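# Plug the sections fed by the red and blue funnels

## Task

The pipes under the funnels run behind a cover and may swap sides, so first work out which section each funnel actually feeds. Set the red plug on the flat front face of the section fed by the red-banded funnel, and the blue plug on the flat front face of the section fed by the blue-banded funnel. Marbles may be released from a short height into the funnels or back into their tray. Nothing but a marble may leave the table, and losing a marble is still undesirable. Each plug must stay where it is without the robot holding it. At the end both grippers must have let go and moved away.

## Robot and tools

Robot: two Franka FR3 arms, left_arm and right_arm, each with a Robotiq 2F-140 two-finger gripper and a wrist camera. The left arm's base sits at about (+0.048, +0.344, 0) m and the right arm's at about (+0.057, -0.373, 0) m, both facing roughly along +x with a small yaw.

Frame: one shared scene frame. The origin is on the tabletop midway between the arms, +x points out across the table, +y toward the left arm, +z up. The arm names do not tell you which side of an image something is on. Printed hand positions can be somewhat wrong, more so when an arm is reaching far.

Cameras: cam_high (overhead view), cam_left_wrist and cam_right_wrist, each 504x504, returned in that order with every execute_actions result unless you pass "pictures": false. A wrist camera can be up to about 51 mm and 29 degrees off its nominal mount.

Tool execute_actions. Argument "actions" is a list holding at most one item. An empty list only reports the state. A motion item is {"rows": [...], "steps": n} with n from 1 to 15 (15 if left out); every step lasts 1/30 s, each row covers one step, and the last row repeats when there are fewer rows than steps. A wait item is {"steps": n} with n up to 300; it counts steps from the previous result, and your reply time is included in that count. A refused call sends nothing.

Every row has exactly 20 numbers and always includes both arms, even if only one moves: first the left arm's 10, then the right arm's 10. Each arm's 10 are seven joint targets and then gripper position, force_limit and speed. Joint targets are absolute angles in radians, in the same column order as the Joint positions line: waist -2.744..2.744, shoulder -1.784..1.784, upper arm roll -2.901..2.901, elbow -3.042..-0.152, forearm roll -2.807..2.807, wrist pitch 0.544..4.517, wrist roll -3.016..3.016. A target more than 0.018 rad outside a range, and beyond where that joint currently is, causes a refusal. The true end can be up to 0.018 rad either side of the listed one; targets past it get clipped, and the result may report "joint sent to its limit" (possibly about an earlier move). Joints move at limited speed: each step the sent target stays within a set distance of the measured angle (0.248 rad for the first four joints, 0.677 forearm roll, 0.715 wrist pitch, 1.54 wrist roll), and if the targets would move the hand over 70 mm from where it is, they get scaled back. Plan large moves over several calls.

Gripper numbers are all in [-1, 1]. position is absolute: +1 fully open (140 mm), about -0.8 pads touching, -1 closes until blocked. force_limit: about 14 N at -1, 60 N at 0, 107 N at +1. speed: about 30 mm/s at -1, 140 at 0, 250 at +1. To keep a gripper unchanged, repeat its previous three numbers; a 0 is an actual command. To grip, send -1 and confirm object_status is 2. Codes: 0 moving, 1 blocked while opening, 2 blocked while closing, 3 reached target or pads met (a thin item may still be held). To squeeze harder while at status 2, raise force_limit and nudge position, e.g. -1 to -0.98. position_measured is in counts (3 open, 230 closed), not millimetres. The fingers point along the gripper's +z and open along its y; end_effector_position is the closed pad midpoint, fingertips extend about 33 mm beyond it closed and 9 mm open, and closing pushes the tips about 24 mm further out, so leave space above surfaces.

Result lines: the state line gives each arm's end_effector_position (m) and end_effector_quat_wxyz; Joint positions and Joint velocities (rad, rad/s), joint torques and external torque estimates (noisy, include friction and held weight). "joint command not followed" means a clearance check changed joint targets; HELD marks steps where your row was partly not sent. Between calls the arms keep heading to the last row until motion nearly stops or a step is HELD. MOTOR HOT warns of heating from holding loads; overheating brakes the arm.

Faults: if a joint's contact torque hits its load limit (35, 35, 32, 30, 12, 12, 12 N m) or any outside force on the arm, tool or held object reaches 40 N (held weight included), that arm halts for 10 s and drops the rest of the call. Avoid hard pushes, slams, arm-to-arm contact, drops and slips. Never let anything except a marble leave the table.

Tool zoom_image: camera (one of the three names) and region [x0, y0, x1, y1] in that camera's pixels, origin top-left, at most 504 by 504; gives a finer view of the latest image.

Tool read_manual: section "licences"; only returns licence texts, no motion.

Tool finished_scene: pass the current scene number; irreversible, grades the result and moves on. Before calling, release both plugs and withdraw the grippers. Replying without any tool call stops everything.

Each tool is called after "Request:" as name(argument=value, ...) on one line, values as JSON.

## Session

Request:
execute_actions(actions=[])

Scene clock: 0.00 s of 6600.00 s.
left_arm: end_effector_position=(+0.1761, +0.7529, +0.2247) position_measured=3 object_status=3 end_effector_quat_wxyz=(-0.357, -0.552, +0.695, +0.293) | right_arm: end_effector_position=(+0.1377, -0.1125, +0.3402) position_measured=3 object_status=3 end_effector_quat_wxyz=(+0.144, -0.560, +0.629, -0.520)
Joint positions: left_arm=[ 0.891  0.183 -0.091 -2.026  0.65   1.451  0.828] | right_arm=[ 1.388 -0.213  0.442 -2.287 -0.557  1.144  2.057]
Joint velocities: left_arm=[-0.001  0.     0.001  0.001 -0.001 -0.    -0.   ] | right_arm=[-0.    -0.     0.001 -0.001  0.    -0.     0.001]
Joint torques (N m, as the joint torque sensors report them, + toward a larger angle): no reading
External joint torques (N m, as the arm's controller estimates them; a push from outside toward a larger angle lowers the number): no reading

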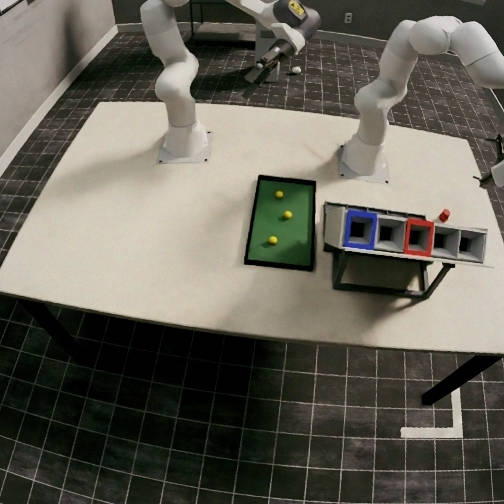

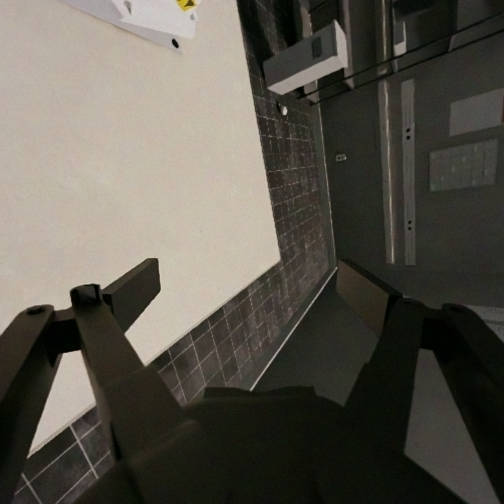

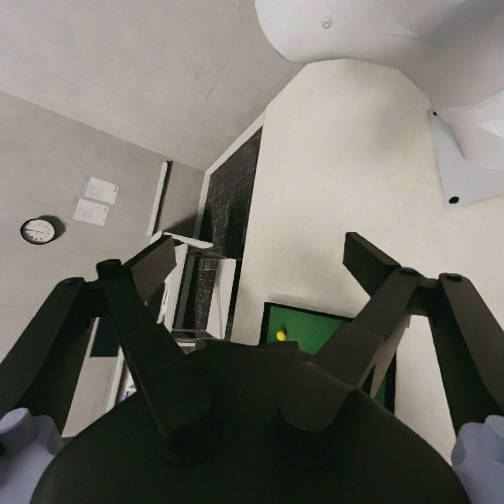

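Request:
execute_actions(actions=[{"rows":[[0.8,-0.7,0,-2.5,0,1.8,1.57,0,-0.5,0,-0.2,-0.3,0.442,-2.2,-0.557,1.144,2.057,1,0,0]],"steps":15}], pictures=false)

Request:
execute_actions(actions=[{"steps":20}], pictures=false)

Request:
execute_actions(actions=[{"rows":[[-0.686,-0.6,0,-2.6,0,2.1,1.57,0,-0.5,0,-0.2,-0.3,0.442,-2.2,-0.557,1.144,2.057,1,0,0]],"steps":15}], pictures=false)

Request:
execute_actions(actions=[{"steps":15}], pictures=false)

Request:
execute_actions(actions=[{"rows":[[-0.686,-0.102,0,-2.533,0,2.434,1.57,0,-0.5,0,-0.2,-0.3,0.442,-2.2,-0.557,1.144,2.057,1,0,0]],"steps":15}], pictures=false)

Request:
execute_actions(actions=[{"steps":20}])

Scene clock: 6.93 s of 6600.00 s.
left_arm: end_effector_position=(+0.2652, +0.5829, +0.2665) position_measured=108 object_status=0 end_effector_quat_wxyz=(-0.081, -0.488, +0.869, +0.001) | right_arm: end_effector_position=(+0.3392, -0.2963, +0.3816) position_measured=3 object_status=3 end_effector_quat_wxyz=(-0.076, -0.137, +0.860, -0.486)
Joint positions: left_arm=[ 0.804 -0.582 -0.004 -2.487  0.044  1.749  1.326] | right_arm=[ 0.314 -0.297  0.443 -2.198 -0.556  1.148  2.057]
Joint velocities: left_arm=[-0.022 -1.75   0.032 -0.005 -0.342  0.312  0.797] | right_arm=[-2.078  0.012 -0.118  0.001 -0.015 -0.001 -0.   ]
Joint torques (N m, as the joint torque sensors report them, + toward a larger angle): left_arm=[-1.98  4.22  0.73 18.4  -0.17  1.73  0.56] | right_arm=[  6.3  -19.92   3.07  19.57  -0.98  -0.66   0.17]
External joint torques (N m, as the arm's controller estimates them; a push from outside toward a larger angle lowers the number): left_arm=[-2.02 -0.74  1.32  1.06 -1.17  0.23  0.57] | right_arm=[-1.69 -0.01  0.44 -1.26 -0.2   0.12  0.2 ]
Steps of this call (steps 1 to 90: nothing new was sent; then 3.43 s passed at rest; steps 91 to 105: all 15 steps of this action). Readings (joint positions | what the end effector reports):
91: left_arm=[0.883 0.166 -0.080 -2.048 0.605 1.473 0.853] | right_arm=[1.336 -0.225 0.461 -2.275 -0.552 1.146 2.057] | left_arm position_measured=3 object_status=0 | right_arm position_measured=3 object_status=3
92: left_arm=[0.874 0.140 -0.070 -2.079 0.553 1.494 0.880] | right_arm=[1.271 -0.246 0.462 -2.253 -0.552 1.147 2.057] | left_arm position_measured=10 object_status=0 | right_arm position_measured=3 object_status=3
94: left_arm=[0.857 0.077 -0.053 -2.146 0.449 1.537 0.938] | right_arm=[1.128 -0.279 0.455 -2.218 -0.553 1.147 2.057] | left_arm position_measured=25 object_status=0 | right_arm position_measured=3 object_status=3
98: left_arm=[0.825 -0.104 -0.024 -2.332 0.243 1.634 1.080] | right_arm=[0.835 -0.297 0.446 -2.199 -0.555 1.148 2.057] | left_arm position_measured=55 object_status=0 | right_arm position_measured=3 object_status=3
105: the state above

Scene clock: 7.60 s of 6600.00 s.
left_arm: end_effector_position=(+0.2856, +0.5865, +0.3029) position_measured=129 object_status=3 end_effector_quat_wxyz=(-0.002, -0.399, +0.917, +0.002) | right_arm: end_effector_position=(+0.3394, -0.4463, +0.3822) position_measured=3 object_status=3 end_effector_quat_wxyz=(-0.198, +0.087, +0.866, -0.452)
Joint positions: left_arm=[ 0.802 -0.7   -0.002 -2.499  0.004  1.797  1.539] | right_arm=[-0.198 -0.298  0.439 -2.2   -0.558  1.145  2.057]
Joint velocities: left_arm=[-0.001  0.002 -0.    -0.001 -0.001  0.005  0.089] | right_arm=[-0.005  0.001  0.     0.001 -0.    -0.001  0.   ]
Joint torques (N m, as the joint torque sensors report them, + toward a larger angle): left_arm=[-2.07 -7.05  0.12 25.8  -0.24  2.72  0.22] | right_arm=[ -1.05 -18.81  -1.49  21.47  -0.99  -0.37   0.15]
External joint torques (N m, as the arm's controller estimates them; a push from outside toward a larger angle lowers the number): left_arm=[-2.07  0.94  0.7   1.55 -1.05  0.31  0.22] | right_arm=[-0.99 -1.74  1.77 -0.22  0.27 -0.15  0.19]
Steps of this call (steps 1 to 20: the robot went on to your last target). Readings (joint positions | what the end effector reports):
1: left_arm=[0.803 -0.632 -0.003 -2.485 0.035 1.759 1.351] | right_arm=[0.239 -0.297 0.443 -2.198 -0.556 1.148 2.057] | left_arm position_measured=116 object_status=0 | right_arm position_measured=3 object_status=3
2: left_arm=[0.803 -0.665 -0.003 -2.484 0.027 1.767 1.373] | right_arm=[0.165 -0.297 0.443 -2.198 -0.556 1.148 2.057] | left_arm position_measured=123 object_status=0 | right_arm position_measured=3 object_status=3
4: left_arm=[0.803 -0.695 -0.002 -2.485 0.018 1.779 1.411] | right_arm=[0.015 -0.297 0.443 -2.198 -0.556 1.148 2.057] | left_arm position_measured=129 object_status=0 | right_arm position_measured=3 object_status=3
8: left_arm=[0.802 -0.700 -0.002 -2.495 0.009 1.789 1.466] | right_arm=[-0.172 -0.295 0.428 -2.200 -0.558 1.146 2.057] | left_arm position_measured=129 object_status=0 | right_arm position_measured=3 object_status=3
20: the state above

Scene clock: 8.10 s of 6600.00 s.
left_arm: end_effector_position=(+0.4280, +0.3466, +0.2454) position_measured=129 object_status=3 end_effector_quat_wxyz=(+0.031, -0.008, +0.999, +0.002) | right_arm: end_effector_position=(+0.3394, -0.4464, +0.3822) position_measured=3 object_status=3 end_effector_quat_wxyz=(-0.198, +0.087, +0.866, -0.452)
Joint positions: left_arm=[ 0.013 -0.603  0.001 -2.596  0.005  2.055  1.556] | right_arm=[-0.198 -0.298  0.44  -2.2   -0.558  1.145  2.057]
Joint velocities: left_arm=[-1.582  0.004 -0.088 -0.004 -0.006  0.181  0.019] | right_arm=[ 0.002  0.     0.    -0.002 -0.001 -0.     0.   ]
Joint torques (N m, as the joint torque sensors report them, + toward a larger angle): left_arm=[ 4.04 -9.58  3.26 24.38  0.09  2.65  0.28] | right_arm=[ -1.11 -18.46  -1.29  21.76  -0.94  -0.35   0.17]
External joint torques (N m, as the arm's controller estimates them; a push from outside toward a larger angle lowers the number): left_arm=[-2.78  2.35 -0.22  0.73 -0.72  0.36  0.28] | right_arm=[-1.22 -1.26  1.8   0.07  0.3  -0.12  0.2 ]
Steps of this call (steps 1 to 15: all 15 steps of this action). Readings (joint positions | what the end effector reports):
1: left_arm=[0.768 -0.695 0.009 -2.508 0.006 1.827 1.541] | right_arm=[-0.198 -0.298 0.439 -2.200 -0.558 1.145 2.057] | left_arm position_measured=129 object_status=3 | right_arm position_measured=3 object_status=3
2: left_arm=[0.723 -0.681 0.011 -2.523 0.006 1.857 1.542] | right_arm=[-0.198 -0.298 0.439 -2.200 -0.558 1.145 2.057] | left_arm position_measured=129 object_status=3 | right_arm position_measured=3 object_status=3
4: left_arm=[0.624 -0.650 0.009 -2.552 0.006 1.909 1.545] | right_arm=[-0.198 -0.298 0.439 -2.200 -0.558 1.145 2.057] | left_arm position_measured=129 object_status=3 | right_arm position_measured=3 object_status=3
8: left_arm=[0.408 -0.613 0.005 -2.585 0.005 1.985 1.550] | right_arm=[-0.198 -0.298 0.439 -2.200 -0.558 1.145 2.057] | left_arm position_measured=129 object_status=3 | right_arm position_measured=3 object_status=3
15: the state above

Scene clock: 8.60 s of 6600.00 s.
left_arm: end_effector_position=(+0.3508, +0.0959, +0.2487) position_measured=129 object_status=3 end_effector_quat_wxyz=(+0.048, +0.335, +0.941, -0.013) | right_arm: end_effector_position=(+0.3394, -0.4464, +0.3822) position_measured=3 object_status=3 end_effector_quat_wxyz=(-0.198, +0.087, +0.866, -0.452)
Joint positions: left_arm=[-0.673 -0.602 -0.007 -2.598  0.003  2.094  1.563] | right_arm=[-0.198 -0.298  0.44  -2.2   -0.558  1.145  2.057]
Joint velocities: left_arm=[-0.173  0.     0.027 -0.007 -0.     0.018  0.01 ] | right_arm=[ 0.001 -0.     0.002 -0.001  0.     0.001  0.004]
Joint torques (N m, as the joint torque sensors report them, + toward a larger angle): left_arm=[ 0.24 -8.76  3.4  25.81 -0.16  3.01  0.29] | right_arm=[ -1.   -18.66  -1.68  21.65  -0.97  -0.35   0.12]
External joint torques (N m, as the arm's controller estimates them; a push from outside toward a larger angle lowers the number): left_arm=[-1.98  2.52  1.7   1.49 -1.02  0.37  0.29] | right_arm=[-1.12 -1.48  1.39 -0.04  0.28 -0.12  0.16]
Steps of this call (steps 1 to 15: the robot went on to your last target). Readings (joint positions | what the end effector reports):
1: left_arm=[-0.044 -0.603 0.001 -2.596 0.004 2.060 1.557] | right_arm=[-0.198 -0.298 0.440 -2.200 -0.558 1.145 2.057] | left_arm position_measured=129 object_status=3 | right_arm position_measured=3 object_status=3
2: left_arm=[-0.101 -0.603 0.001 -2.596 0.004 2.065 1.557] | right_arm=[-0.198 -0.298 0.440 -2.200 -0.558 1.145 2.057] | left_arm position_measured=129 object_status=3 | right_arm position_measured=3 object_status=3
4: left_arm=[-0.215 -0.603 0.000 -2.596 0.004 2.074 1.558] | right_arm=[-0.198 -0.298 0.440 -2.200 -0.558 1.145 2.057] | left_arm position_measured=129 object_status=3 | right_arm position_measured=3 object_status=3
8: left_arm=[-0.442 -0.602 -0.000 -2.596 0.004 2.084 1.560] | right_arm=[-0.198 -0.298 0.440 -2.200 -0.558 1.145 2.057] | left_arm position_measured=129 object_status=3 | right_arm position_measured=3 object_status=3
15: the state above

Scene clock: 9.10 s of 6600.00 s.
left_arm: end_effector_position=(+0.3856, +0.0627, +0.0956) position_measured=129 object_status=3 end_effector_quat_wxyz=(-0.014, +0.339, +0.941, +0.006) | right_arm: end_effector_position=(+0.3394, -0.4464, +0.3822) position_measured=3 object_status=3 end_effector_quat_wxyz=(-0.198, +0.087, +0.866, -0.452)
Joint positions: left_arm=[-0.684 -0.101 -0.002 -2.538  0.003  2.405  1.565] | right_arm=[-0.199 -0.298  0.44  -2.2   -0.558  1.145  2.057]
Joint velocities: left_arm=[-0.    -0.     0.004  0.055 -0.     0.165  0.003] | right_arm=[-0.    -0.     0.     0.001 -0.001  0.001  0.002]
Joint torques (N m, as the joint torque sensors report them, + toward a larger angle): left_arm=[ -1.6  -25.28   0.38  21.71  -0.29   2.46   0.32] | right_arm=[ -1.17 -18.57  -0.6   21.02  -0.99  -0.4    0.18]
External joint torques (N m, as the arm's controller estimates them; a push from outside toward a larger angle lowers the number): left_arm=[-1.65 -0.83  0.42  1.98 -0.81  0.3   0.32] | right_arm=[-1.2  -1.43  2.57 -0.71  0.27 -0.18  0.21]
Steps of this call (steps 1 to 15: all 15 steps of this action). Readings (joint positions | what the end effector reports):
1: left_arm=[-0.676 -0.575 -0.007 -2.584 0.003 2.127 1.563] | right_arm=[-0.198 -0.298 0.440 -2.200 -0.558 1.145 2.057] | left_arm position_measured=129 object_status=3 | right_arm position_measured=3 object_status=3
2: left_arm=[-0.678 -0.525 -0.006 -2.566 0.003 2.168 1.563] | right_arm=[-0.198 -0.298 0.440 -2.200 -0.558 1.145 2.057] | left_arm position_measured=129 object_status=3 | right_arm position_measured=3 object_status=3
4: left_arm=[-0.680 -0.410 -0.004 -2.542 0.003 2.242 1.563] | right_arm=[-0.198 -0.298 0.440 -2.200 -0.558 1.145 2.057] | left_arm position_measured=129 object_status=3 | right_arm position_measured=3 object_status=3
8: left_arm=[-0.683 -0.181 -0.003 -2.534 0.003 2.337 1.564] | right_arm=[-0.198 -0.298 0.440 -2.200 -0.558 1.145 2.057] | left_arm position_measured=129 object_status=3 | right_arm position_measured=3 object_status=3
15: the state above

Scene clock: 9.77 s of 6600.00 s.
left_arm: end_effector_position=(+0.3934, +0.0562, +0.0991) position_measured=129 object_status=3 end_effector_quat_wxyz=(-0.001, +0.340, +0.941, +0.001) | right_arm: end_effector_position=(+0.3394, -0.4464, +0.3822) position_measured=3 object_status=3 end_effector_quat_wxyz=(-0.198, +0.087, +0.866, -0.452)
Joint positions: left_arm=[-0.684 -0.101 -0.002 -2.534  0.003  2.431  1.566] | right_arm=[-0.199 -0.298  0.44  -2.2   -0.558  1.145  2.057]
Joint velocities: left_arm=[-0.    -0.    -0.    -0.001  0.     0.002  0.001] | right_arm=[-0.001  0.001  0.    -0.003 -0.     0.    -0.001]
Joint torques (N m, as the joint torque sensors report them, + toward a larger angle): left_arm=[ -1.54 -25.84   0.29  23.1   -0.37   2.78   0.43] | right_arm=[ -0.71 -18.06  -0.86  21.43  -0.98  -0.27   0.18]
External joint torques (N m, as the arm's controller estimates them; a push from outside toward a larger angle lowers the number): left_arm=[-1.55 -0.91  0.37  2.47 -0.9   0.37  0.43] | right_arm=[-0.65 -1.04  2.39 -0.14  0.27 -0.04  0.21]
Steps of this call (steps 1 to 20: the robot went on to your last target). Readings (joint positions | what the end effector reports):
1: left_arm=[-0.684 -0.101 -0.002 -2.536 0.003 2.410 1.565] | right_arm=[-0.199 -0.298 0.440 -2.200 -0.558 1.145 2.057] | left_arm position_measured=129 object_status=3 | right_arm position_measured=3 object_status=3
2: left_arm=[-0.684 -0.101 -0.002 -2.535 0.003 2.414 1.565] | right_arm=[-0.199 -0.298 0.440 -2.200 -0.558 1.145 2.057] | left_arm position_measured=129 object_status=3 | right_arm position_measured=3 object_status=3
4: left_arm=[-0.684 -0.101 -0.002 -2.534 0.003 2.420 1.565] | right_arm=[-0.199 -0.298 0.440 -2.200 -0.558 1.145 2.057] | left_arm position_measured=129 object_status=3 | right_arm position_measured=3 object_status=3
8: left_arm=[-0.684 -0.101 -0.002 -2.534 0.003 2.426 1.566] | right_arm=[-0.199 -0.298 0.440 -2.200 -0.558 1.145 2.057] | left_arm position_measured=129 object_status=3 | right_arm position_measured=3 object_status=3
20: the state above

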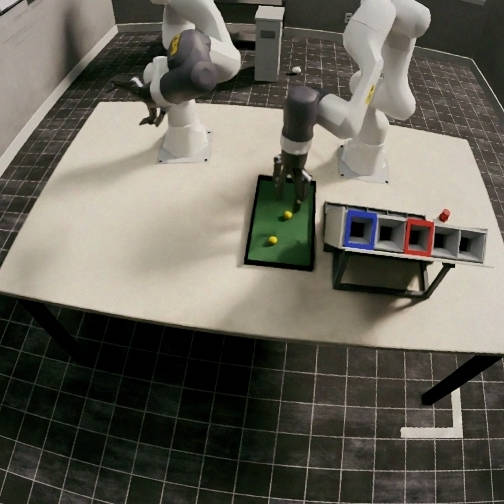

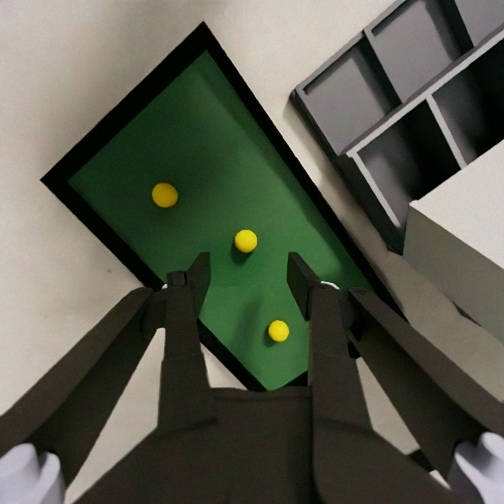

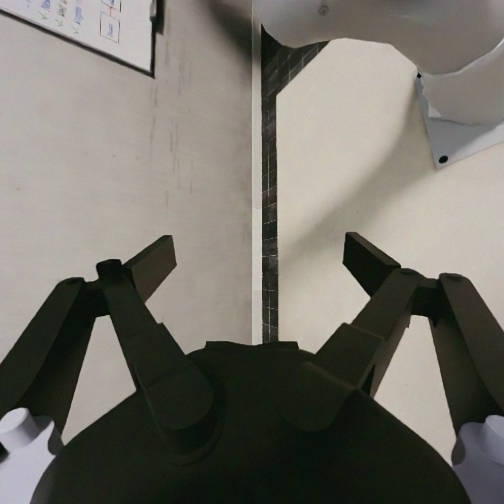

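Request:
execute_actions(actions=[{"rows":[[-0.685,-0.105,0,-2.555,0,2.47,1.57,-0.2,-0.5,0,-0.2,-0.3,0.442,-2.2,-0.557,1.144,2.057,1,0,0],[-0.685,-0.1,0,-2.575,0,2.5,1.57,-0.2,-0.5,0,-0.2,-0.3,0.442,-2.2,-0.557,1.144,2.057,1,0,0],[-0.685,-0.09,0,-2.59,0,2.53,1.57,-0.2,-0.5,0,-0.2,-0.3,0.442,-2.2,-0.557,1.144,2.057,1,0,0],[-0.685,-0.075,0,-2.598,0,2.56,1.57,-0.2,-0.5,0,-0.2,-0.3,0.442,-2.2,-0.557,1.144,2.057,1,0,0],[-0.685,-0.06,0,-2.603,0,2.58,1.57,-0.2,-0.5,0,-0.2,-0.3,0.442,-2.2,-0.557,1.144,2.057,1,0,0],[-0.685,-0.045,0,-2.607,0,2.6,1.57,-0.2,-0.5,0,-0.2,-0.3,0.442,-2.2,-0.557,1.144,2.057,1,0,0],[-0.685,-0.035,0,-2.61,0,2.6,1.57,-0.2,-0.5,0,-0.2,-0.3,0.442,-2.2,-0.557,1.144,2.057,1,0,0],[-0.685,-0.024,0,-2.612,0,2.591,1.57,-0.2,-0.5,0,-0.2,-0.3,0.442,-2.2,-0.557,1.144,2.057,1,0,0]],"steps":15}], pictures=false)

Request:
execute_actions(actions=[{"rows":[[-0.685,-0.024,0,-2.612,0,2.591,1.57,-1,-0.5,-0.5,-0.2,-0.3,0.442,-2.2,-0.557,1.144,2.057,1,0,0]],"steps":15}], pictures=false)

Request:
execute_actions(actions=[{"steps":6}])

Scene clock: 19.50 s of 6600.00 s.
left_arm: end_effector_position=(+0.3787, +0.0683, +0.0484) position_measured=154 object_status=3 end_effector_quat_wxyz=(-0.005, +0.340, +0.940, +0.003) | right_arm: end_effector_position=(+0.3394, -0.4464, +0.3822) position_measured=3 object_status=3 end_effector_quat_wxyz=(-0.198, +0.087, +0.866, -0.452)
Joint positions: left_arm=[-0.684 -0.025 -0.002 -2.613  0.003  2.575  1.566] | right_arm=[-0.199 -0.298  0.44  -2.2   -0.558  1.145  2.057]
Joint velocities: left_arm=[ 0.     0.001 -0.001 -0.001 -0.001  0.08  -0.001] | right_arm=[ 0.001 -0.001  0.001  0.     0.001 -0.001  0.   ]
Joint torques (N m, as the joint torque sensors report them, + toward a larger angle): left_arm=[ -0.23 -24.11   0.88  20.57  -0.47   2.74   0.38] | right_arm=[ -1.97 -18.4   -1.09  21.53  -0.96  -0.33   0.22]
External joint torques (N m, as the arm's controller estimates them; a push from outside toward a larger angle lowers the number): left_arm=[-0.26  1.08  0.88  2.25 -0.9   0.41  0.38] | right_arm=[-2.03 -1.16  2.05 -0.23  0.29 -0.11  0.26]
Steps of this call (steps 1 to 15: the robot went on to your last target; steps 16 to 90: nothing new was sent; then 6.23 s passed at rest; steps 91 to 105: all 15 steps of this action). Readings (joint positions | what the end effector reports):
91: left_arm=[-0.684 -0.102 -0.002 -2.538 0.003 2.438 1.566] | right_arm=[-0.199 -0.298 0.440 -2.200 -0.558 1.145 2.057] | left_arm position_measured=129 object_status=0 | right_arm position_measured=3 object_status=3
92: left_arm=[-0.684 -0.103 -0.002 -2.547 0.003 2.449 1.566] | right_arm=[-0.199 -0.298 0.440 -2.200 -0.558 1.145 2.057] | left_arm position_measured=135 object_status=0 | right_arm position_measured=3 object_status=3
94: left_arm=[-0.684 -0.097 -0.002 -2.570 0.003 2.480 1.566] | right_arm=[-0.199 -0.298 0.440 -2.200 -0.558 1.145 2.057] | left_arm position_measured=150 object_status=0 | right_arm position_measured=3 object_status=3
98: left_arm=[-0.684 -0.050 -0.002 -2.601 0.003 2.541 1.566] | right_arm=[-0.199 -0.298 0.440 -2.200 -0.558 1.145 2.057] | left_arm position_measured=154 object_status=0 | right_arm position_measured=3 object_status=3
105: the state above

Scene clock: 20.00 s of 6600.00 s.
left_arm: end_effector_position=(+0.3817, +0.0658, +0.0494) position_measured=201 object_status=0 end_effector_quat_wxyz=(+0.000, +0.340, +0.940, +0.001) | right_arm: end_effector_position=(+0.3394, -0.4464, +0.3823) position_measured=3 object_status=3 end_effector_quat_wxyz=(-0.198, +0.087, +0.866, -0.452)
Joint positions: left_arm=[-0.684 -0.025 -0.001 -2.613  0.003  2.588  1.566] | right_arm=[-0.199 -0.298  0.44  -2.2   -0.558  1.145  2.057]
Joint velocities: left_arm=[-0.001  0.002 -0.001  0.001  0.     0.004 -0.001] | right_arm=[ 0.001 -0.001 -0.001 -0.001 -0.    -0.001 -0.001]
Joint torques (N m, as the joint torque sensors report them, + toward a larger angle): left_arm=[ -0.84 -24.67  -0.04  20.54  -0.38   2.94   0.35] | right_arm=[ -0.38 -18.41  -0.79  20.92  -0.91  -0.44   0.19]
External joint torques (N m, as the arm's controller estimates them; a push from outside toward a larger angle lowers the number): left_arm=[-0.78  0.74  0.04  1.97 -0.82  0.52  0.35] | right_arm=[-0.4  -1.16  2.39 -0.79  0.35 -0.2   0.22]
Steps of this call (steps 1 to 15: all 15 steps of this action). Readings (joint positions | what the end effector reports):
1: left_arm=[-0.684 -0.025 -0.002 -2.613 0.003 2.578 1.566] | right_arm=[-0.199 -0.298 0.440 -2.200 -0.558 1.145 2.057] | left_arm position_measured=154 object_status=0 | right_arm position_measured=3 object_status=3
2: left_arm=[-0.684 -0.025 -0.002 -2.613 0.003 2.580 1.566] | right_arm=[-0.199 -0.298 0.440 -2.200 -0.558 1.145 2.057] | left_arm position_measured=158 object_status=0 | right_arm position_measured=3 object_status=3
4: left_arm=[-0.684 -0.025 -0.002 -2.613 0.003 2.582 1.566] | right_arm=[-0.199 -0.298 0.440 -2.200 -0.558 1.145 2.057] | left_arm position_measured=167 object_status=0 | right_arm position_measured=3 object_status=3
8: left_arm=[-0.684 -0.025 -0.001 -2.613 0.003 2.586 1.566] | right_arm=[-0.199 -0.298 0.440 -2.200 -0.558 1.145 2.057] | left_arm position_measured=186 object_status=0 | right_arm position_measured=3 object_status=3
15: the state above

Scene clock: 20.20 s of 6600.00 s.
left_arm: end_effector_position=(+0.3818, +0.0657, +0.0495) position_measured=201 object_status=2 end_effector_quat_wxyz=(+0.001, +0.340, +0.940, +0.001) | right_arm: end_effector_position=(+0.3394, -0.4464, +0.3823) position_measured=3 object_status=3 end_effector_quat_wxyz=(-0.198, +0.087, +0.866, -0.452)
Joint positions: left_arm=[-0.684 -0.025 -0.001 -2.613  0.003  2.588  1.566] | right_arm=[-0.199 -0.298  0.44  -2.2   -0.558  1.145  2.057]
Joint velocities: left_arm=[-0.     0.     0.002  0.    -0.     0.    -0.001] | right_arm=[ 0.    -0.001 -0.001 -0.    -0.    -0.001  0.   ]
Joint torques (N m, as the joint torque sensors report them, + toward a larger angle): left_arm=[ -0.95 -24.69   1.04  20.5   -0.47   2.79   0.32] | right_arm=[ -0.12 -17.89  -0.73  20.76  -0.92  -0.33   0.18]
External joint torques (N m, as the arm's controller estimates them; a push from outside toward a larger angle lowers the number): left_arm=[-0.99  0.79  1.02  1.91 -0.9   0.36  0.32] | right_arm=[-0.07 -0.68  2.53 -0.97  0.34 -0.09  0.22]
Steps of this call (steps 1 to 6: the robot went on to your last target). Readings (joint positions | what the end effector reports):
1: left_arm=[-0.684 -0.025 -0.001 -2.613 0.003 2.588 1.566] | right_arm=[-0.199 -0.298 0.440 -2.200 -0.558 1.145 2.057] | left_arm position_measured=201 object_status=0 | right_arm position_measured=3 object_status=3
2: left_arm=[-0.684 -0.025 -0.001 -2.613 0.003 2.588 1.566] | right_arm=[-0.199 -0.298 0.440 -2.200 -0.558 1.145 2.057] | left_arm position_measured=201 object_status=2 | right_arm position_measured=3 object_status=3
4: left_arm=[-0.684 -0.025 -0.001 -2.613 0.003 2.588 1.566] | right_arm=[-0.199 -0.298 0.440 -2.200 -0.558 1.145 2.057] | left_arm position_measured=201 object_status=2 | right_arm position_measured=3 object_status=3
6: the state above

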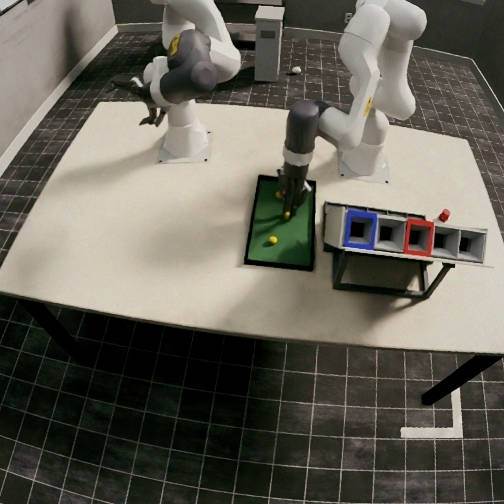

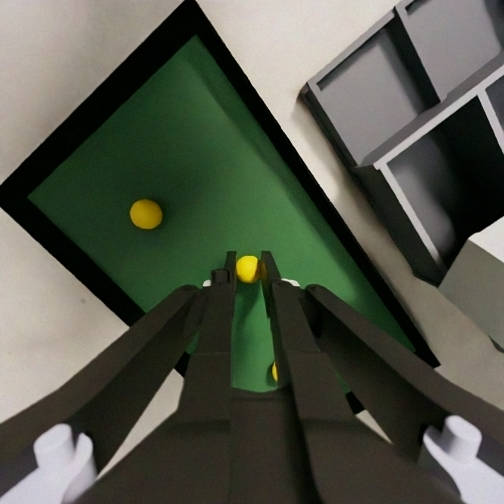

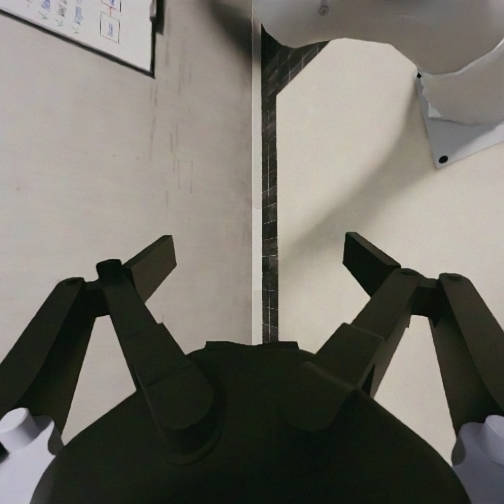

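Request:
execute_actions(actions=[{"rows":[[-0.685,-0.3,0,-2.1,0,1.8,1.5,-1,-0.5,-0.5,-0.2,-0.3,0.442,-2.2,-0.557,1.144,2.057,1,0,0]],"steps":15}], pictures=false)

Request:
execute_actions(actions=[{"rows":[[-0.5,-0.25,0,-1.6,0,1.4,1.4,-1,-0.5,-0.5,-0.2,-0.3,0.442,-2.2,-0.557,1.144,2.057,1,0,0]],"steps":13}], pictures=false)

Request:
execute_actions(actions=[{"rows":[[-0.172,0.1,0,-1.3,0,1.5,1.4,-1,-0.5,-0.5,-0.2,-0.3,0.442,-2.2,-0.557,1.144,2.057,1,0,0]],"steps":15}], pictures=false)

Request:
execute_actions(actions=[{"rows":[[-0.172,0.14,0,-1.29,0,1.52,1.4,-1,-0.5,-0.5,-0.2,-0.3,0.442,-2.2,-0.557,1.144,2.057,1,0,0],[-0.172,0.17,0,-1.285,0,1.53,1.4,-1,-0.5,-0.5,-0.2,-0.3,0.442,-2.2,-0.557,1.144,2.057,1,0,0],[-0.172,0.2,0,-1.28,0,1.545,1.4,-1,-0.5,-0.5,-0.2,-0.3,0.442,-2.2,-0.557,1.144,2.057,1,0,0],[-0.172,0.23,0,-1.272,0,1.545,1.4,-1,-0.5,-0.5,-0.2,-0.3,0.442,-2.2,-0.557,1.144,2.057,1,0,0],[-0.172,0.25,0,-1.272,0,1.545,1.4,-1,-0.5,-0.5,-0.2,-0.3,0.442,-2.2,-0.557,1.144,2.057,1,0,0],[-0.172,0.27,0,-1.272,0,1.545,1.4,-1,-0.5,-0.5,-0.2,-0.3,0.442,-2.2,-0.557,1.144,2.057,1,0,0],[-0.172,0.28,0,-1.272,0,1.545,1.4,-1,-0.5,-0.5,-0.2,-0.3,0.442,-2.2,-0.557,1.144,2.057,1,0,0]],"steps":15}])

Scene clock: 28.90 s of 6600.00 s.
left_arm: end_effector_position=(+0.4336, +0.0232, +0.3473) position_measured=201 object_status=2 end_effector_quat_wxyz=(+0.058, +0.319, +0.946, -0.020) | right_arm: end_effector_position=(+0.3394, -0.4464, +0.3823) position_measured=3 object_status=3 end_effector_quat_wxyz=(-0.198, +0.087, +0.866, -0.452)
Joint positions: left_arm=[-0.684 -0.307 -0.001 -2.106  0.003  1.921  1.526] | right_arm=[-0.199 -0.298  0.44  -2.2   -0.558  1.145  2.057]
Joint velocities: left_arm=[-0.001 -0.117  0.002  0.235  0.001 -0.671 -0.072] | right_arm=[-0.     0.001 -0.    -0.    -0.001  0.    -0.001]
Joint torques (N m, as the joint torque sensors report them, + toward a larger angle): left_arm=[ -0.39 -10.66   0.24  19.02  -0.05   1.43  -0.05] | right_arm=[ -0.79 -18.    -0.99  21.06  -1.01  -0.33   0.2 ]
External joint torques (N m, as the arm's controller estimates them; a push from outside toward a larger angle lowers the number): left_arm=[-0.45 -0.86  0.41  2.6  -0.73 -0.31 -0.04] | right_arm=[-0.76 -0.93  2.23 -0.59  0.25 -0.11  0.24]
Steps of this call (steps 1 to 15: the robot went on to your last target; steps 16 to 90: nothing new was sent; then 5.20 s passed at rest; steps 91 to 105: all 15 steps of this action). Readings (joint positions | what the end effector reports):
91: left_arm=[-0.684 -0.038 -0.001 -2.595 0.003 2.528 1.564] | right_arm=[-0.199 -0.298 0.440 -2.200 -0.558 1.145 2.057] | left_arm position_measured=201 object_status=2 | right_arm position_measured=3 object_status=3
92: left_arm=[-0.684 -0.065 -0.001 -2.566 0.003 2.468 1.561] | right_arm=[-0.199 -0.298 0.440 -2.200 -0.558 1.145 2.057] | left_arm position_measured=201 object_status=2 | right_arm position_measured=3 object_status=3
94: left_arm=[-0.684 -0.125 -0.001 -2.496 0.003 2.363 1.556] | right_arm=[-0.199 -0.298 0.440 -2.200 -0.558 1.145 2.057] | left_arm position_measured=201 object_status=2 | right_arm position_measured=3 object_status=3
98: left_arm=[-0.684 -0.215 -0.001 -2.330 0.003 2.183 1.547] | right_arm=[-0.199 -0.298 0.440 -2.200 -0.558 1.145 2.057] | left_arm position_measured=201 object_status=2 | right_arm position_measured=3 object_status=3
105: the state above

Scene clock: 29.33 s of 6600.00 s.
left_arm: end_effector_position=(+0.4683, +0.1097, +0.5228) position_measured=201 object_status=2 end_effector_quat_wxyz=(+0.062, +0.190, +0.980, -0.020) | right_arm: end_effector_position=(+0.3394, -0.4464, +0.3823) position_measured=3 object_status=3 end_effector_quat_wxyz=(-0.198, +0.087, +0.866, -0.452)
Joint positions: left_arm=[-0.503 -0.264  0.003 -1.605  0.002  1.473  1.443] | right_arm=[-0.199 -0.298  0.44  -2.2   -0.558  1.145  2.057]
Joint velocities: left_arm=[ 0.021  0.002 -0.007  0.145 -0.    -0.407 -0.13 ] | right_arm=[ 0.002 -0.     0.     0.    -0.001  0.001 -0.   ]
Joint torques (N m, as the joint torque sensors report them, + toward a larger angle): left_arm=[  1.46 -10.88  -1.84  19.57   0.26   1.77  -0.04] | right_arm=[ -0.45 -18.24  -1.09  21.46  -0.93  -0.27   0.16]
External joint torques (N m, as the arm's controller estimates them; a push from outside toward a larger angle lowers the number): left_arm=[ 1.96  1.47 -1.    1.79 -0.36 -0.54 -0.03] | right_arm=[-0.43 -1.05  2.14 -0.29  0.33 -0.05  0.2 ]
Steps of this call (steps 1 to 13: all 13 steps of this action). Readings (joint positions | what the end effector reports):
1: left_arm=[-0.662 -0.299 -0.011 -2.073 0.002 1.870 1.519] | right_arm=[-0.199 -0.298 0.440 -2.200 -0.558 1.145 2.057] | left_arm position_measured=201 object_status=2 | right_arm position_measured=3 object_status=3
2: left_arm=[-0.637 -0.287 -0.014 -2.029 0.002 1.822 1.513] | right_arm=[-0.199 -0.298 0.440 -2.200 -0.558 1.145 2.057] | left_arm position_measured=201 object_status=2 | right_arm position_measured=3 object_status=3
4: left_arm=[-0.587 -0.267 -0.009 -1.934 0.002 1.731 1.499] | right_arm=[-0.199 -0.298 0.440 -2.200 -0.558 1.145 2.057] | left_arm position_measured=201 object_status=2 | right_arm position_measured=3 object_status=3
8: left_arm=[-0.524 -0.249 0.002 -1.717 0.002 1.582 1.472] | right_arm=[-0.199 -0.298 0.440 -2.200 -0.558 1.145 2.057] | left_arm position_measured=201 object_status=2 | right_arm position_measured=3 object_status=3
13: the state above

Scene clock: 29.83 s of 6600.00 s.
left_arm: end_effector_position=(+0.6324, +0.2395, +0.4657) position_measured=201 object_status=2 end_effector_quat_wxyz=(+0.036, +0.011, +0.999, -0.006) | right_arm: end_effector_position=(+0.3394, -0.4464, +0.3823) position_measured=3 object_status=3 end_effector_quat_wxyz=(-0.198, +0.087, +0.866, -0.452)
Joint positions: left_arm=[-0.173  0.107  0.006 -1.314 -0.     1.493  1.416] | right_arm=[-0.199 -0.298  0.44  -2.2   -0.558  1.145  2.057]
Joint velocities: left_arm=[ 0.029  0.032 -0.01   0.073 -0.     0.011 -0.042] | right_arm=[-0.     0.    -0.     0.     0.001 -0.001  0.   ]
Joint torques (N m, as the joint torque sensors report them, + toward a larger angle): left_arm=[ -1.21 -39.4   -3.97  28.58   0.76   3.24  -0.08] | right_arm=[ -1.46 -18.49  -0.94  20.92  -0.95  -0.37   0.15]
External joint torques (N m, as the arm's controller estimates them; a push from outside toward a larger angle lowers the number): left_arm=[ 1.43  2.09 -1.49  2.31  0.21  0.39 -0.08] | right_arm=[-1.52 -1.31  2.19 -0.79  0.3  -0.15  0.19]
Steps of this call (steps 1 to 15: all 15 steps of this action). Readings (joint positions | what the end effector reports):
1: left_arm=[-0.477 -0.242 -0.008 -1.571 -0.000 1.467 1.441] | right_arm=[-0.199 -0.298 0.440 -2.200 -0.558 1.145 2.057] | left_arm position_measured=201 object_status=2 | right_arm position_measured=3 object_status=3
2: left_arm=[-0.446 -0.213 -0.012 -1.531 -0.000 1.471 1.440] | right_arm=[-0.199 -0.298 0.440 -2.200 -0.558 1.145 2.057] | left_arm position_measured=201 object_status=2 | right_arm position_measured=3 object_status=3
4: left_arm=[-0.382 -0.151 -0.012 -1.467 -0.000 1.476 1.437] | right_arm=[-0.199 -0.298 0.440 -2.200 -0.558 1.145 2.057] | left_arm position_measured=201 object_status=2 | right_arm position_measured=3 object_status=3
8: left_arm=[-0.266 -0.016 -0.008 -1.369 -0.000 1.485 1.431] | right_arm=[-0.199 -0.298 0.440 -2.200 -0.558 1.145 2.057] | left_arm position_measured=201 object_status=2 | right_arm position_measured=3 object_status=3
15: the state above

Scene clock: 30.33 s of 6600.00 s.
left_arm: end_effector_position=(+0.6690, +0.2302, +0.3762) position_measured=201 object_status=2 end_effector_quat_wxyz=(-0.014, +0.008, +1.000, +0.002) | right_arm: end_effector_position=(+0.3394, -0.4464, +0.3823) position_measured=3 object_status=3 end_effector_quat_wxyz=(-0.198, +0.087, +0.866, -0.452)
Joint positions: left_arm=[-0.172  0.288  0.002 -1.278 -0.     1.538  1.406] | right_arm=[-0.199 -0.298  0.44  -2.2   -0.558  1.145  2.057]
Joint velocities: left_arm=[-0.    -0.05   0.     0.043  0.001  0.023 -0.009] | right_arm=[ 0.    -0.001  0.001  0.001  0.001  0.     0.001]
Joint torques (N m, as the joint torque sensors report them, + toward a larger angle): left_arm=[ -0.27 -44.    -1.13  25.91   0.75   2.86  -0.09] | right_arm=[ -0.47 -18.82  -0.92  21.34  -1.03  -0.33   0.1 ]
External joint torques (N m, as the arm's controller estimates them; a push from outside toward a larger angle lowers the number): left_arm=[-0.31 -2.61 -1.44  2.16 -0.08  0.5  -0.09] | right_arm=[-0.51 -1.65  2.24 -0.37  0.23 -0.11  0.14]
Steps of this call (steps 1 to 15: all 15 steps of this action). Readings (joint positions | what the end effector reports):
1: left_arm=[-0.172 0.113 0.006 -1.306 -0.000 1.497 1.415] | right_arm=[-0.199 -0.298 0.440 -2.200 -0.558 1.145 2.057] | left_arm position_measured=201 object_status=2 | right_arm position_measured=3 object_status=3
2: left_arm=[-0.172 0.123 0.005 -1.296 -0.000 1.503 1.414] | right_arm=[-0.199 -0.298 0.440 -2.200 -0.558 1.145 2.057] | left_arm position_measured=201 object_status=2 | right_arm position_measured=3 object_status=3
4: left_arm=[-0.172 0.158 0.003 -1.277 -0.000 1.517 1.412] | right_arm=[-0.199 -0.298 0.440 -2.200 -0.558 1.145 2.057] | left_arm position_measured=201 object_status=2 | right_arm position_measured=3 object_status=3
8: left_arm=[-0.172 0.251 0.002 -1.273 -0.000 1.532 1.409] | right_arm=[-0.199 -0.298 0.440 -2.200 -0.558 1.145 2.057] | left_arm position_measured=201 object_status=2 | right_arm position_measured=3 object_status=3
15: the state above

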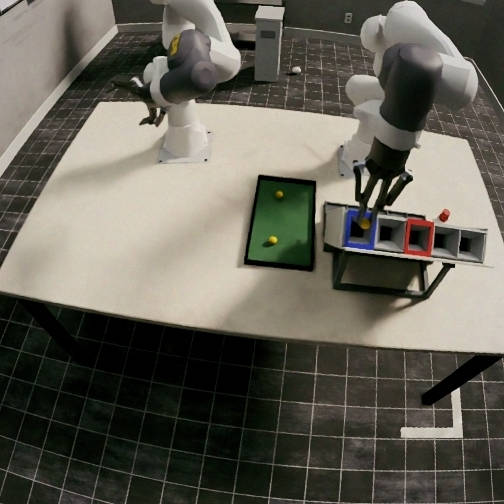

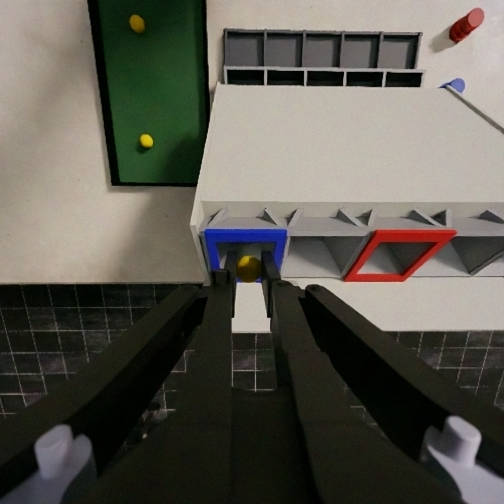

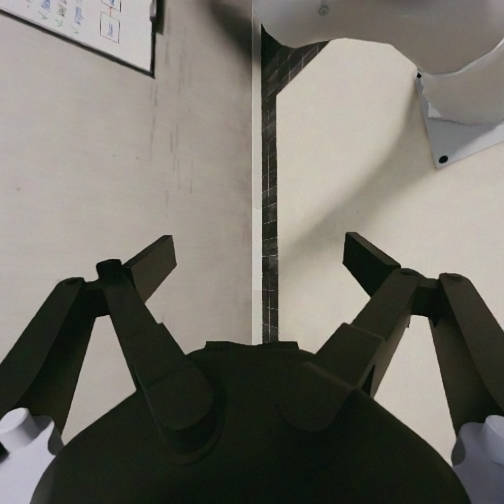

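Request:
execute_actions(actions=[{"rows":[[-0.172,0.28,0,-1.272,0,1.545,1.4,-0.2,-0.5,0,-0.2,-0.3,0.442,-2.2,-0.557,1.144,2.057,1,0,0]],"steps":9}], pictures=false)

Request:
execute_actions(actions=[{"rows":[[-0.2,0.05,0,-1.4,0,1.5,1.57,0,-0.5,0,-0.2,-0.3,0.442,-2.2,-0.557,1.144,2.057,1,0,0]],"steps":9}], pictures=false)

Request:
execute_actions(actions=[{"rows":[[-0.613,-0.1,0,-1.65,0,1.6,1.57,0,-0.5,0,-0.2,-0.3,0.442,-2.2,-0.557,1.144,2.057,1,0,0]],"steps":14}], pictures=false)

Request:
execute_actions(actions=[{"rows":[[-0.613,0.148,0,-2.213,0,2.364,1.57,0,-0.5,0,-0.2,-0.3,0.442,-2.2,-0.557,1.144,2.057,1,0,0]],"steps":15}], pictures=false)

Request:
execute_actions(actions=[{"steps":30}])

Scene clock: 36.97 s of 6600.00 s.
left_arm: end_effector_position=(+0.6711, +0.2297, +0.3830) position_measured=154 object_status=0 end_effector_quat_wxyz=(-0.006, +0.007, +1.000, +0.001) | right_arm: end_effector_position=(+0.3394, -0.4464, +0.3823) position_measured=3 object_status=3 end_effector_quat_wxyz=(-0.198, +0.087, +0.866, -0.452)
Joint positions: left_arm=[-0.172  0.281  0.001 -1.273 -0.     1.542  1.404] | right_arm=[-0.199 -0.298  0.44  -2.2   -0.558  1.145  2.057]
Joint velocities: left_arm=[ 0.     0.     0.    -0.    -0.     0.    -0.002] | right_arm=[-0.002  0.001 -0.001 -0.001  0.001 -0.    -0.001]
Joint torques (N m, as the joint torque sensors report them, + toward a larger angle): left_arm=[  0.26 -41.44  -0.74  25.8    0.71   2.75  -0.11] | right_arm=[ -0.26 -18.07  -1.69  21.41  -0.91  -0.27   0.19]
External joint torques (N m, as the arm's controller estimates them; a push from outside toward a larger angle lowers the number): left_arm=[ 0.19 -0.92 -1.06  2.35 -0.11  0.36 -0.11] | right_arm=[-0.19 -0.96  1.58 -0.24  0.35 -0.04  0.22]
Steps of this call (steps 1 to 15: the robot went on to your last target; steps 16 to 90: nothing new was sent; then 3.33 s passed at rest; steps 91 to 99: all 9 steps of this action). Readings (joint positions | what the end effector reports):
91: left_arm=[-0.172 0.281 0.001 -1.273 -0.000 1.542 1.404] | right_arm=[-0.199 -0.298 0.440 -2.200 -0.558 1.145 2.057] | left_arm position_measured=201 object_status=0 | right_arm position_measured=3 object_status=3
92: left_arm=[-0.172 0.281 0.001 -1.273 -0.000 1.542 1.404] | right_arm=[-0.199 -0.298 0.440 -2.200 -0.558 1.145 2.057] | left_arm position_measured=199 object_status=0 | right_arm position_measured=3 object_status=3
94: left_arm=[-0.172 0.281 0.001 -1.273 -0.000 1.542 1.404] | right_arm=[-0.199 -0.298 0.440 -2.200 -0.558 1.145 2.057] | left_arm position_measured=179 object_status=0 | right_arm position_measured=3 object_status=3
98: left_arm=[-0.172 0.281 0.001 -1.273 -0.000 1.542 1.404] | right_arm=[-0.199 -0.298 0.440 -2.200 -0.558 1.145 2.057] | left_arm position_measured=154 object_status=0 | right_arm position_measured=3 object_status=3
99: the state above

Scene clock: 37.27 s of 6600.00 s.
left_arm: end_effector_position=(+0.6138, +0.2241, +0.4736) position_measured=129 object_status=0 end_effector_quat_wxyz=(+0.043, +0.069, +0.997, -0.006) | right_arm: end_effector_position=(+0.3394, -0.4464, +0.3823) position_measured=3 object_status=3 end_effector_quat_wxyz=(-0.198, +0.087, +0.866, -0.452)
Joint positions: left_arm=[-0.198  0.041 -0.    -1.383 -0.     1.512  1.5  ] | right_arm=[-0.199 -0.298  0.44  -2.2   -0.558  1.145  2.057]
Joint velocities: left_arm=[-0.002 -0.151  0.001 -0.029  0.    -0.031  0.219] | right_arm=[ 0.001  0.    -0.    -0.    -0.002  0.     0.001]
Joint torques (N m, as the joint torque sensors report them, + toward a larger angle): left_arm=[ -0.99 -18.48   0.2   15.75   0.89   1.6    0.39] | right_arm=[ -0.51 -18.4   -0.33  21.22  -0.96  -0.28   0.12]
External joint torques (N m, as the arm's controller estimates them; a push from outside toward a larger angle lowers the number): left_arm=[-1.37 -0.99 -0.43  0.31  0.15 -0.47  0.4 ] | right_arm=[-0.56 -1.24  2.83 -0.51  0.3  -0.06  0.15]
Steps of this call (steps 1 to 9: all 9 steps of this action). Readings (joint positions | what the end effector reports):
1: left_arm=[-0.175 0.258 0.003 -1.306 -0.000 1.540 1.415] | right_arm=[-0.199 -0.298 0.440 -2.200 -0.558 1.145 2.057] | left_arm position_measured=154 object_status=0 | right_arm position_measured=3 object_status=3
2: left_arm=[-0.179 0.223 0.003 -1.338 -0.000 1.533 1.426] | right_arm=[-0.199 -0.298 0.440 -2.200 -0.558 1.145 2.057] | left_arm position_measured=148 object_status=0 | right_arm position_measured=3 object_status=3
4: left_arm=[-0.189 0.145 0.002 -1.375 -0.000 1.522 1.451] | right_arm=[-0.199 -0.298 0.440 -2.200 -0.558 1.145 2.057] | left_arm position_measured=132 object_status=0 | right_arm position_measured=3 object_status=3
8: left_arm=[-0.198 0.048 -0.000 -1.383 -0.000 1.513 1.492] | right_arm=[-0.199 -0.298 0.440 -2.200 -0.558 1.145 2.057] | left_arm position_measured=129 object_status=0 | right_arm position_measured=3 object_status=3
9: the state above

Scene clock: 37.73 s of 6600.00 s.
left_arm: end_effector_position=(+0.4787, +0.0295, +0.4296) position_measured=129 object_status=3 end_effector_quat_wxyz=(+0.015, +0.297, +0.955, -0.004) | right_arm: end_effector_position=(+0.3394, -0.4464, +0.3823) position_measured=3 object_status=3 end_effector_quat_wxyz=(-0.198, +0.087, +0.866, -0.452)
Joint positions: left_arm=[-0.608 -0.092 -0.012 -1.644  0.     1.584  1.542] | right_arm=[-0.199 -0.298  0.44  -2.2   -0.558  1.145  2.057]
Joint velocities: left_arm=[-0.149 -0.061  0.    -0.071 -0.001  0.078  0.078] | right_arm=[-0.001 -0.    -0.    -0.001  0.    -0.001  0.001]
Joint torques (N m, as the joint torque sensors report them, + toward a larger angle): left_arm=[  5.98 -29.07   6.36  24.64   0.64   3.02   0.4 ] | right_arm=[ -0.77 -17.71  -0.05  21.62  -0.87  -0.32   0.1 ]
External joint torques (N m, as the arm's controller estimates them; a push from outside toward a larger angle lowers the number): left_arm=[-0.65 -0.66 -1.41  0.63 -1.    0.44  0.39] | right_arm=[-0.77 -0.5   3.15 -0.12  0.39 -0.09  0.14]
Steps of this call (steps 1 to 14: all 14 steps of this action). Readings (joint positions | what the end effector reports):
1: left_arm=[-0.221 0.021 0.013 -1.415 0.001 1.521 1.503] | right_arm=[-0.199 -0.298 0.440 -2.200 -0.558 1.145 2.057] | left_arm position_measured=129 object_status=0 | right_arm position_measured=3 object_status=3
2: left_arm=[-0.251 0.002 0.017 -1.448 0.002 1.527 1.506] | right_arm=[-0.199 -0.298 0.440 -2.200 -0.558 1.145 2.057] | left_arm position_measured=129 object_status=3 | right_arm position_measured=3 object_status=3
4: left_arm=[-0.319 -0.027 0.016 -1.503 0.002 1.537 1.511] | right_arm=[-0.199 -0.298 0.440 -2.200 -0.558 1.145 2.057] | left_arm position_measured=129 object_status=3 | right_arm position_measured=3 object_status=3
8: left_arm=[-0.468 -0.062 0.009 -1.581 0.002 1.557 1.522] | right_arm=[-0.199 -0.298 0.440 -2.200 -0.558 1.145 2.057] | left_arm position_measured=129 object_status=3 | right_arm position_measured=3 object_status=3
14: the state above

Scene clock: 38.23 s of 6600.00 s.
left_arm: end_effector_position=(+0.4785, +0.0336, +0.1333) position_measured=129 object_status=3 end_effector_quat_wxyz=(-0.043, +0.299, +0.953, +0.014) | right_arm: end_effector_position=(+0.3394, -0.4464, +0.3823) position_measured=3 object_status=3 end_effector_quat_wxyz=(-0.198, +0.087, +0.866, -0.452)
Joint positions: left_arm=[-0.611  0.127 -0.004 -2.124  0.     2.16   1.553] | right_arm=[-0.199 -0.298  0.44  -2.2   -0.558  1.145  2.057]
Joint velocities: left_arm=[ 0.001  0.418  0.027 -1.262  0.001  1.163  0.043] | right_arm=[ 0.001  0.001 -0.     0.     0.     0.     0.   ]
Joint torques (N m, as the joint torque sensors report them, + toward a larger angle): left_arm=[ -1.43 -44.24  -0.04  32.61   0.43   4.13   0.34] | right_arm=[ -0.5  -18.07  -1.11  21.63  -0.88  -0.3    0.11]
External joint torques (N m, as the arm's controller estimates them; a push from outside toward a larger angle lowers the number): left_arm=[-1.4  -0.21  0.05  1.13 -0.28  0.87  0.34] | right_arm=[-0.52 -0.96  2.06 -0.07  0.37 -0.08  0.14]
Steps of this call (steps 1 to 15: all 15 steps of this action). Readings (joint positions | what the end effector reports):
1: left_arm=[-0.610 -0.090 -0.013 -1.655 0.000 1.617 1.543] | right_arm=[-0.199 -0.298 0.440 -2.200 -0.558 1.145 2.057] | left_arm position_measured=129 object_status=3 | right_arm position_measured=3 object_status=3
2: left_arm=[-0.611 -0.079 -0.013 -1.670 0.000 1.654 1.543] | right_arm=[-0.199 -0.298 0.440 -2.200 -0.558 1.145 2.057] | left_arm position_measured=129 object_status=3 | right_arm position_measured=3 object_status=3
4: left_arm=[-0.611 -0.047 -0.012 -1.711 0.000 1.728 1.544] | right_arm=[-0.199 -0.298 0.440 -2.200 -0.558 1.145 2.057] | left_arm position_measured=129 object_status=3 | right_arm position_measured=3 object_status=3
8: left_arm=[-0.611 0.027 -0.009 -1.824 0.000 1.883 1.546] | right_arm=[-0.199 -0.298 0.440 -2.200 -0.558 1.145 2.057] | left_arm position_measured=129 object_status=3 | right_arm position_measured=3 object_status=3
15: the state above

Scene clock: 39.23 s of 6600.00 s.
left_arm: end_effector_position=(+0.4900, +0.0267, +0.0990) position_measured=129 object_status=3 end_effector_quat_wxyz=(-0.001, +0.304, +0.953, +0.000) | right_arm: end_effector_position=(+0.3394, -0.4464, +0.3823) position_measured=3 object_status=3 end_effector_quat_wxyz=(-0.198, +0.087, +0.866, -0.452)
Joint positions: left_arm=[-0.611  0.15  -0.002 -2.213  0.     2.361  1.566] | right_arm=[-0.199 -0.298  0.44  -2.2   -0.558  1.145  2.057]
Joint velocities: left_arm=[-0.    -0.     0.    -0.    -0.001  0.002  0.   ] | right_arm=[-0.     0.    -0.     0.001 -0.002 -0.002  0.002]
Joint torques (N m, as the joint torque sensors report them, + toward a larger angle): left_arm=[ -1.29 -35.47   1.36  24.     0.29   2.9    0.23] | right_arm=[ -1.06 -17.44  -0.49  21.23  -1.01  -0.28   0.37]
External joint torques (N m, as the arm's controller estimates them; a push from outside toward a larger angle lowers the number): left_arm=[-1.39 -1.2   1.13  2.57 -0.29  0.5   0.23] | right_arm=[-1.05 -0.24  2.73 -0.52  0.25 -0.05  0.41]
Steps of this call (steps 1 to 30: the robot went on to your last target). Readings (joint positions | what the end effector reports):
1: left_arm=[-0.611 0.141 -0.003 -2.160 0.000 2.195 1.555] | right_arm=[-0.199 -0.298 0.440 -2.200 -0.558 1.145 2.057] | left_arm position_measured=129 object_status=3 | right_arm position_measured=3 object_status=3
2: left_arm=[-0.611 0.152 -0.002 -2.184 0.000 2.222 1.556] | right_arm=[-0.199 -0.298 0.440 -2.200 -0.558 1.145 2.057] | left_arm position_measured=129 object_status=3 | right_arm position_measured=3 object_status=3
4: left_arm=[-0.611 0.161 -0.002 -2.209 0.000 2.264 1.558] | right_arm=[-0.199 -0.298 0.440 -2.200 -0.558 1.145 2.057] | left_arm position_measured=129 object_status=3 | right_arm position_measured=3 object_status=3
8: left_arm=[-0.611 0.154 -0.002 -2.214 0.000 2.317 1.561] | right_arm=[-0.199 -0.298 0.440 -2.200 -0.558 1.145 2.057] | left_arm position_measured=129 object_status=3 | right_arm position_measured=3 object_status=3
30: the state above

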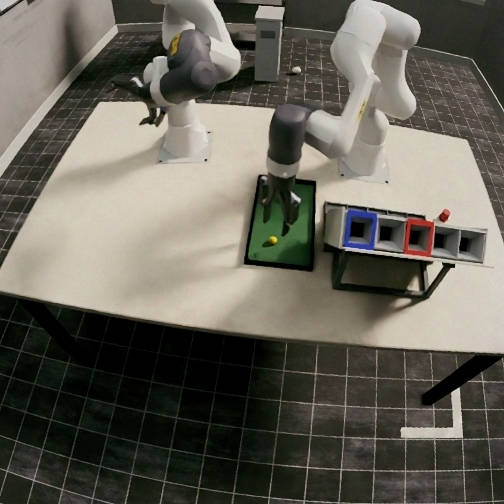

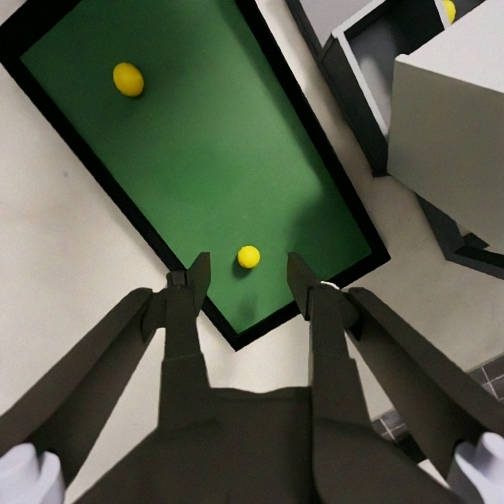

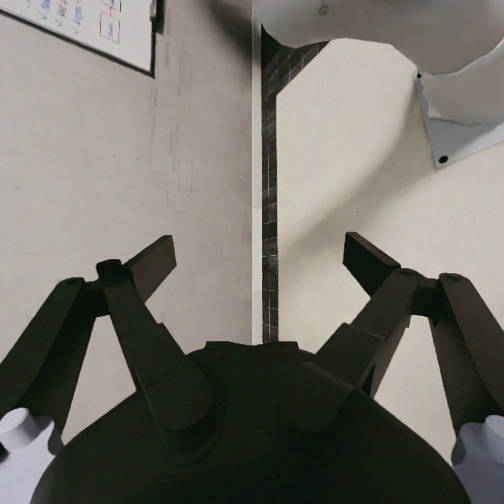

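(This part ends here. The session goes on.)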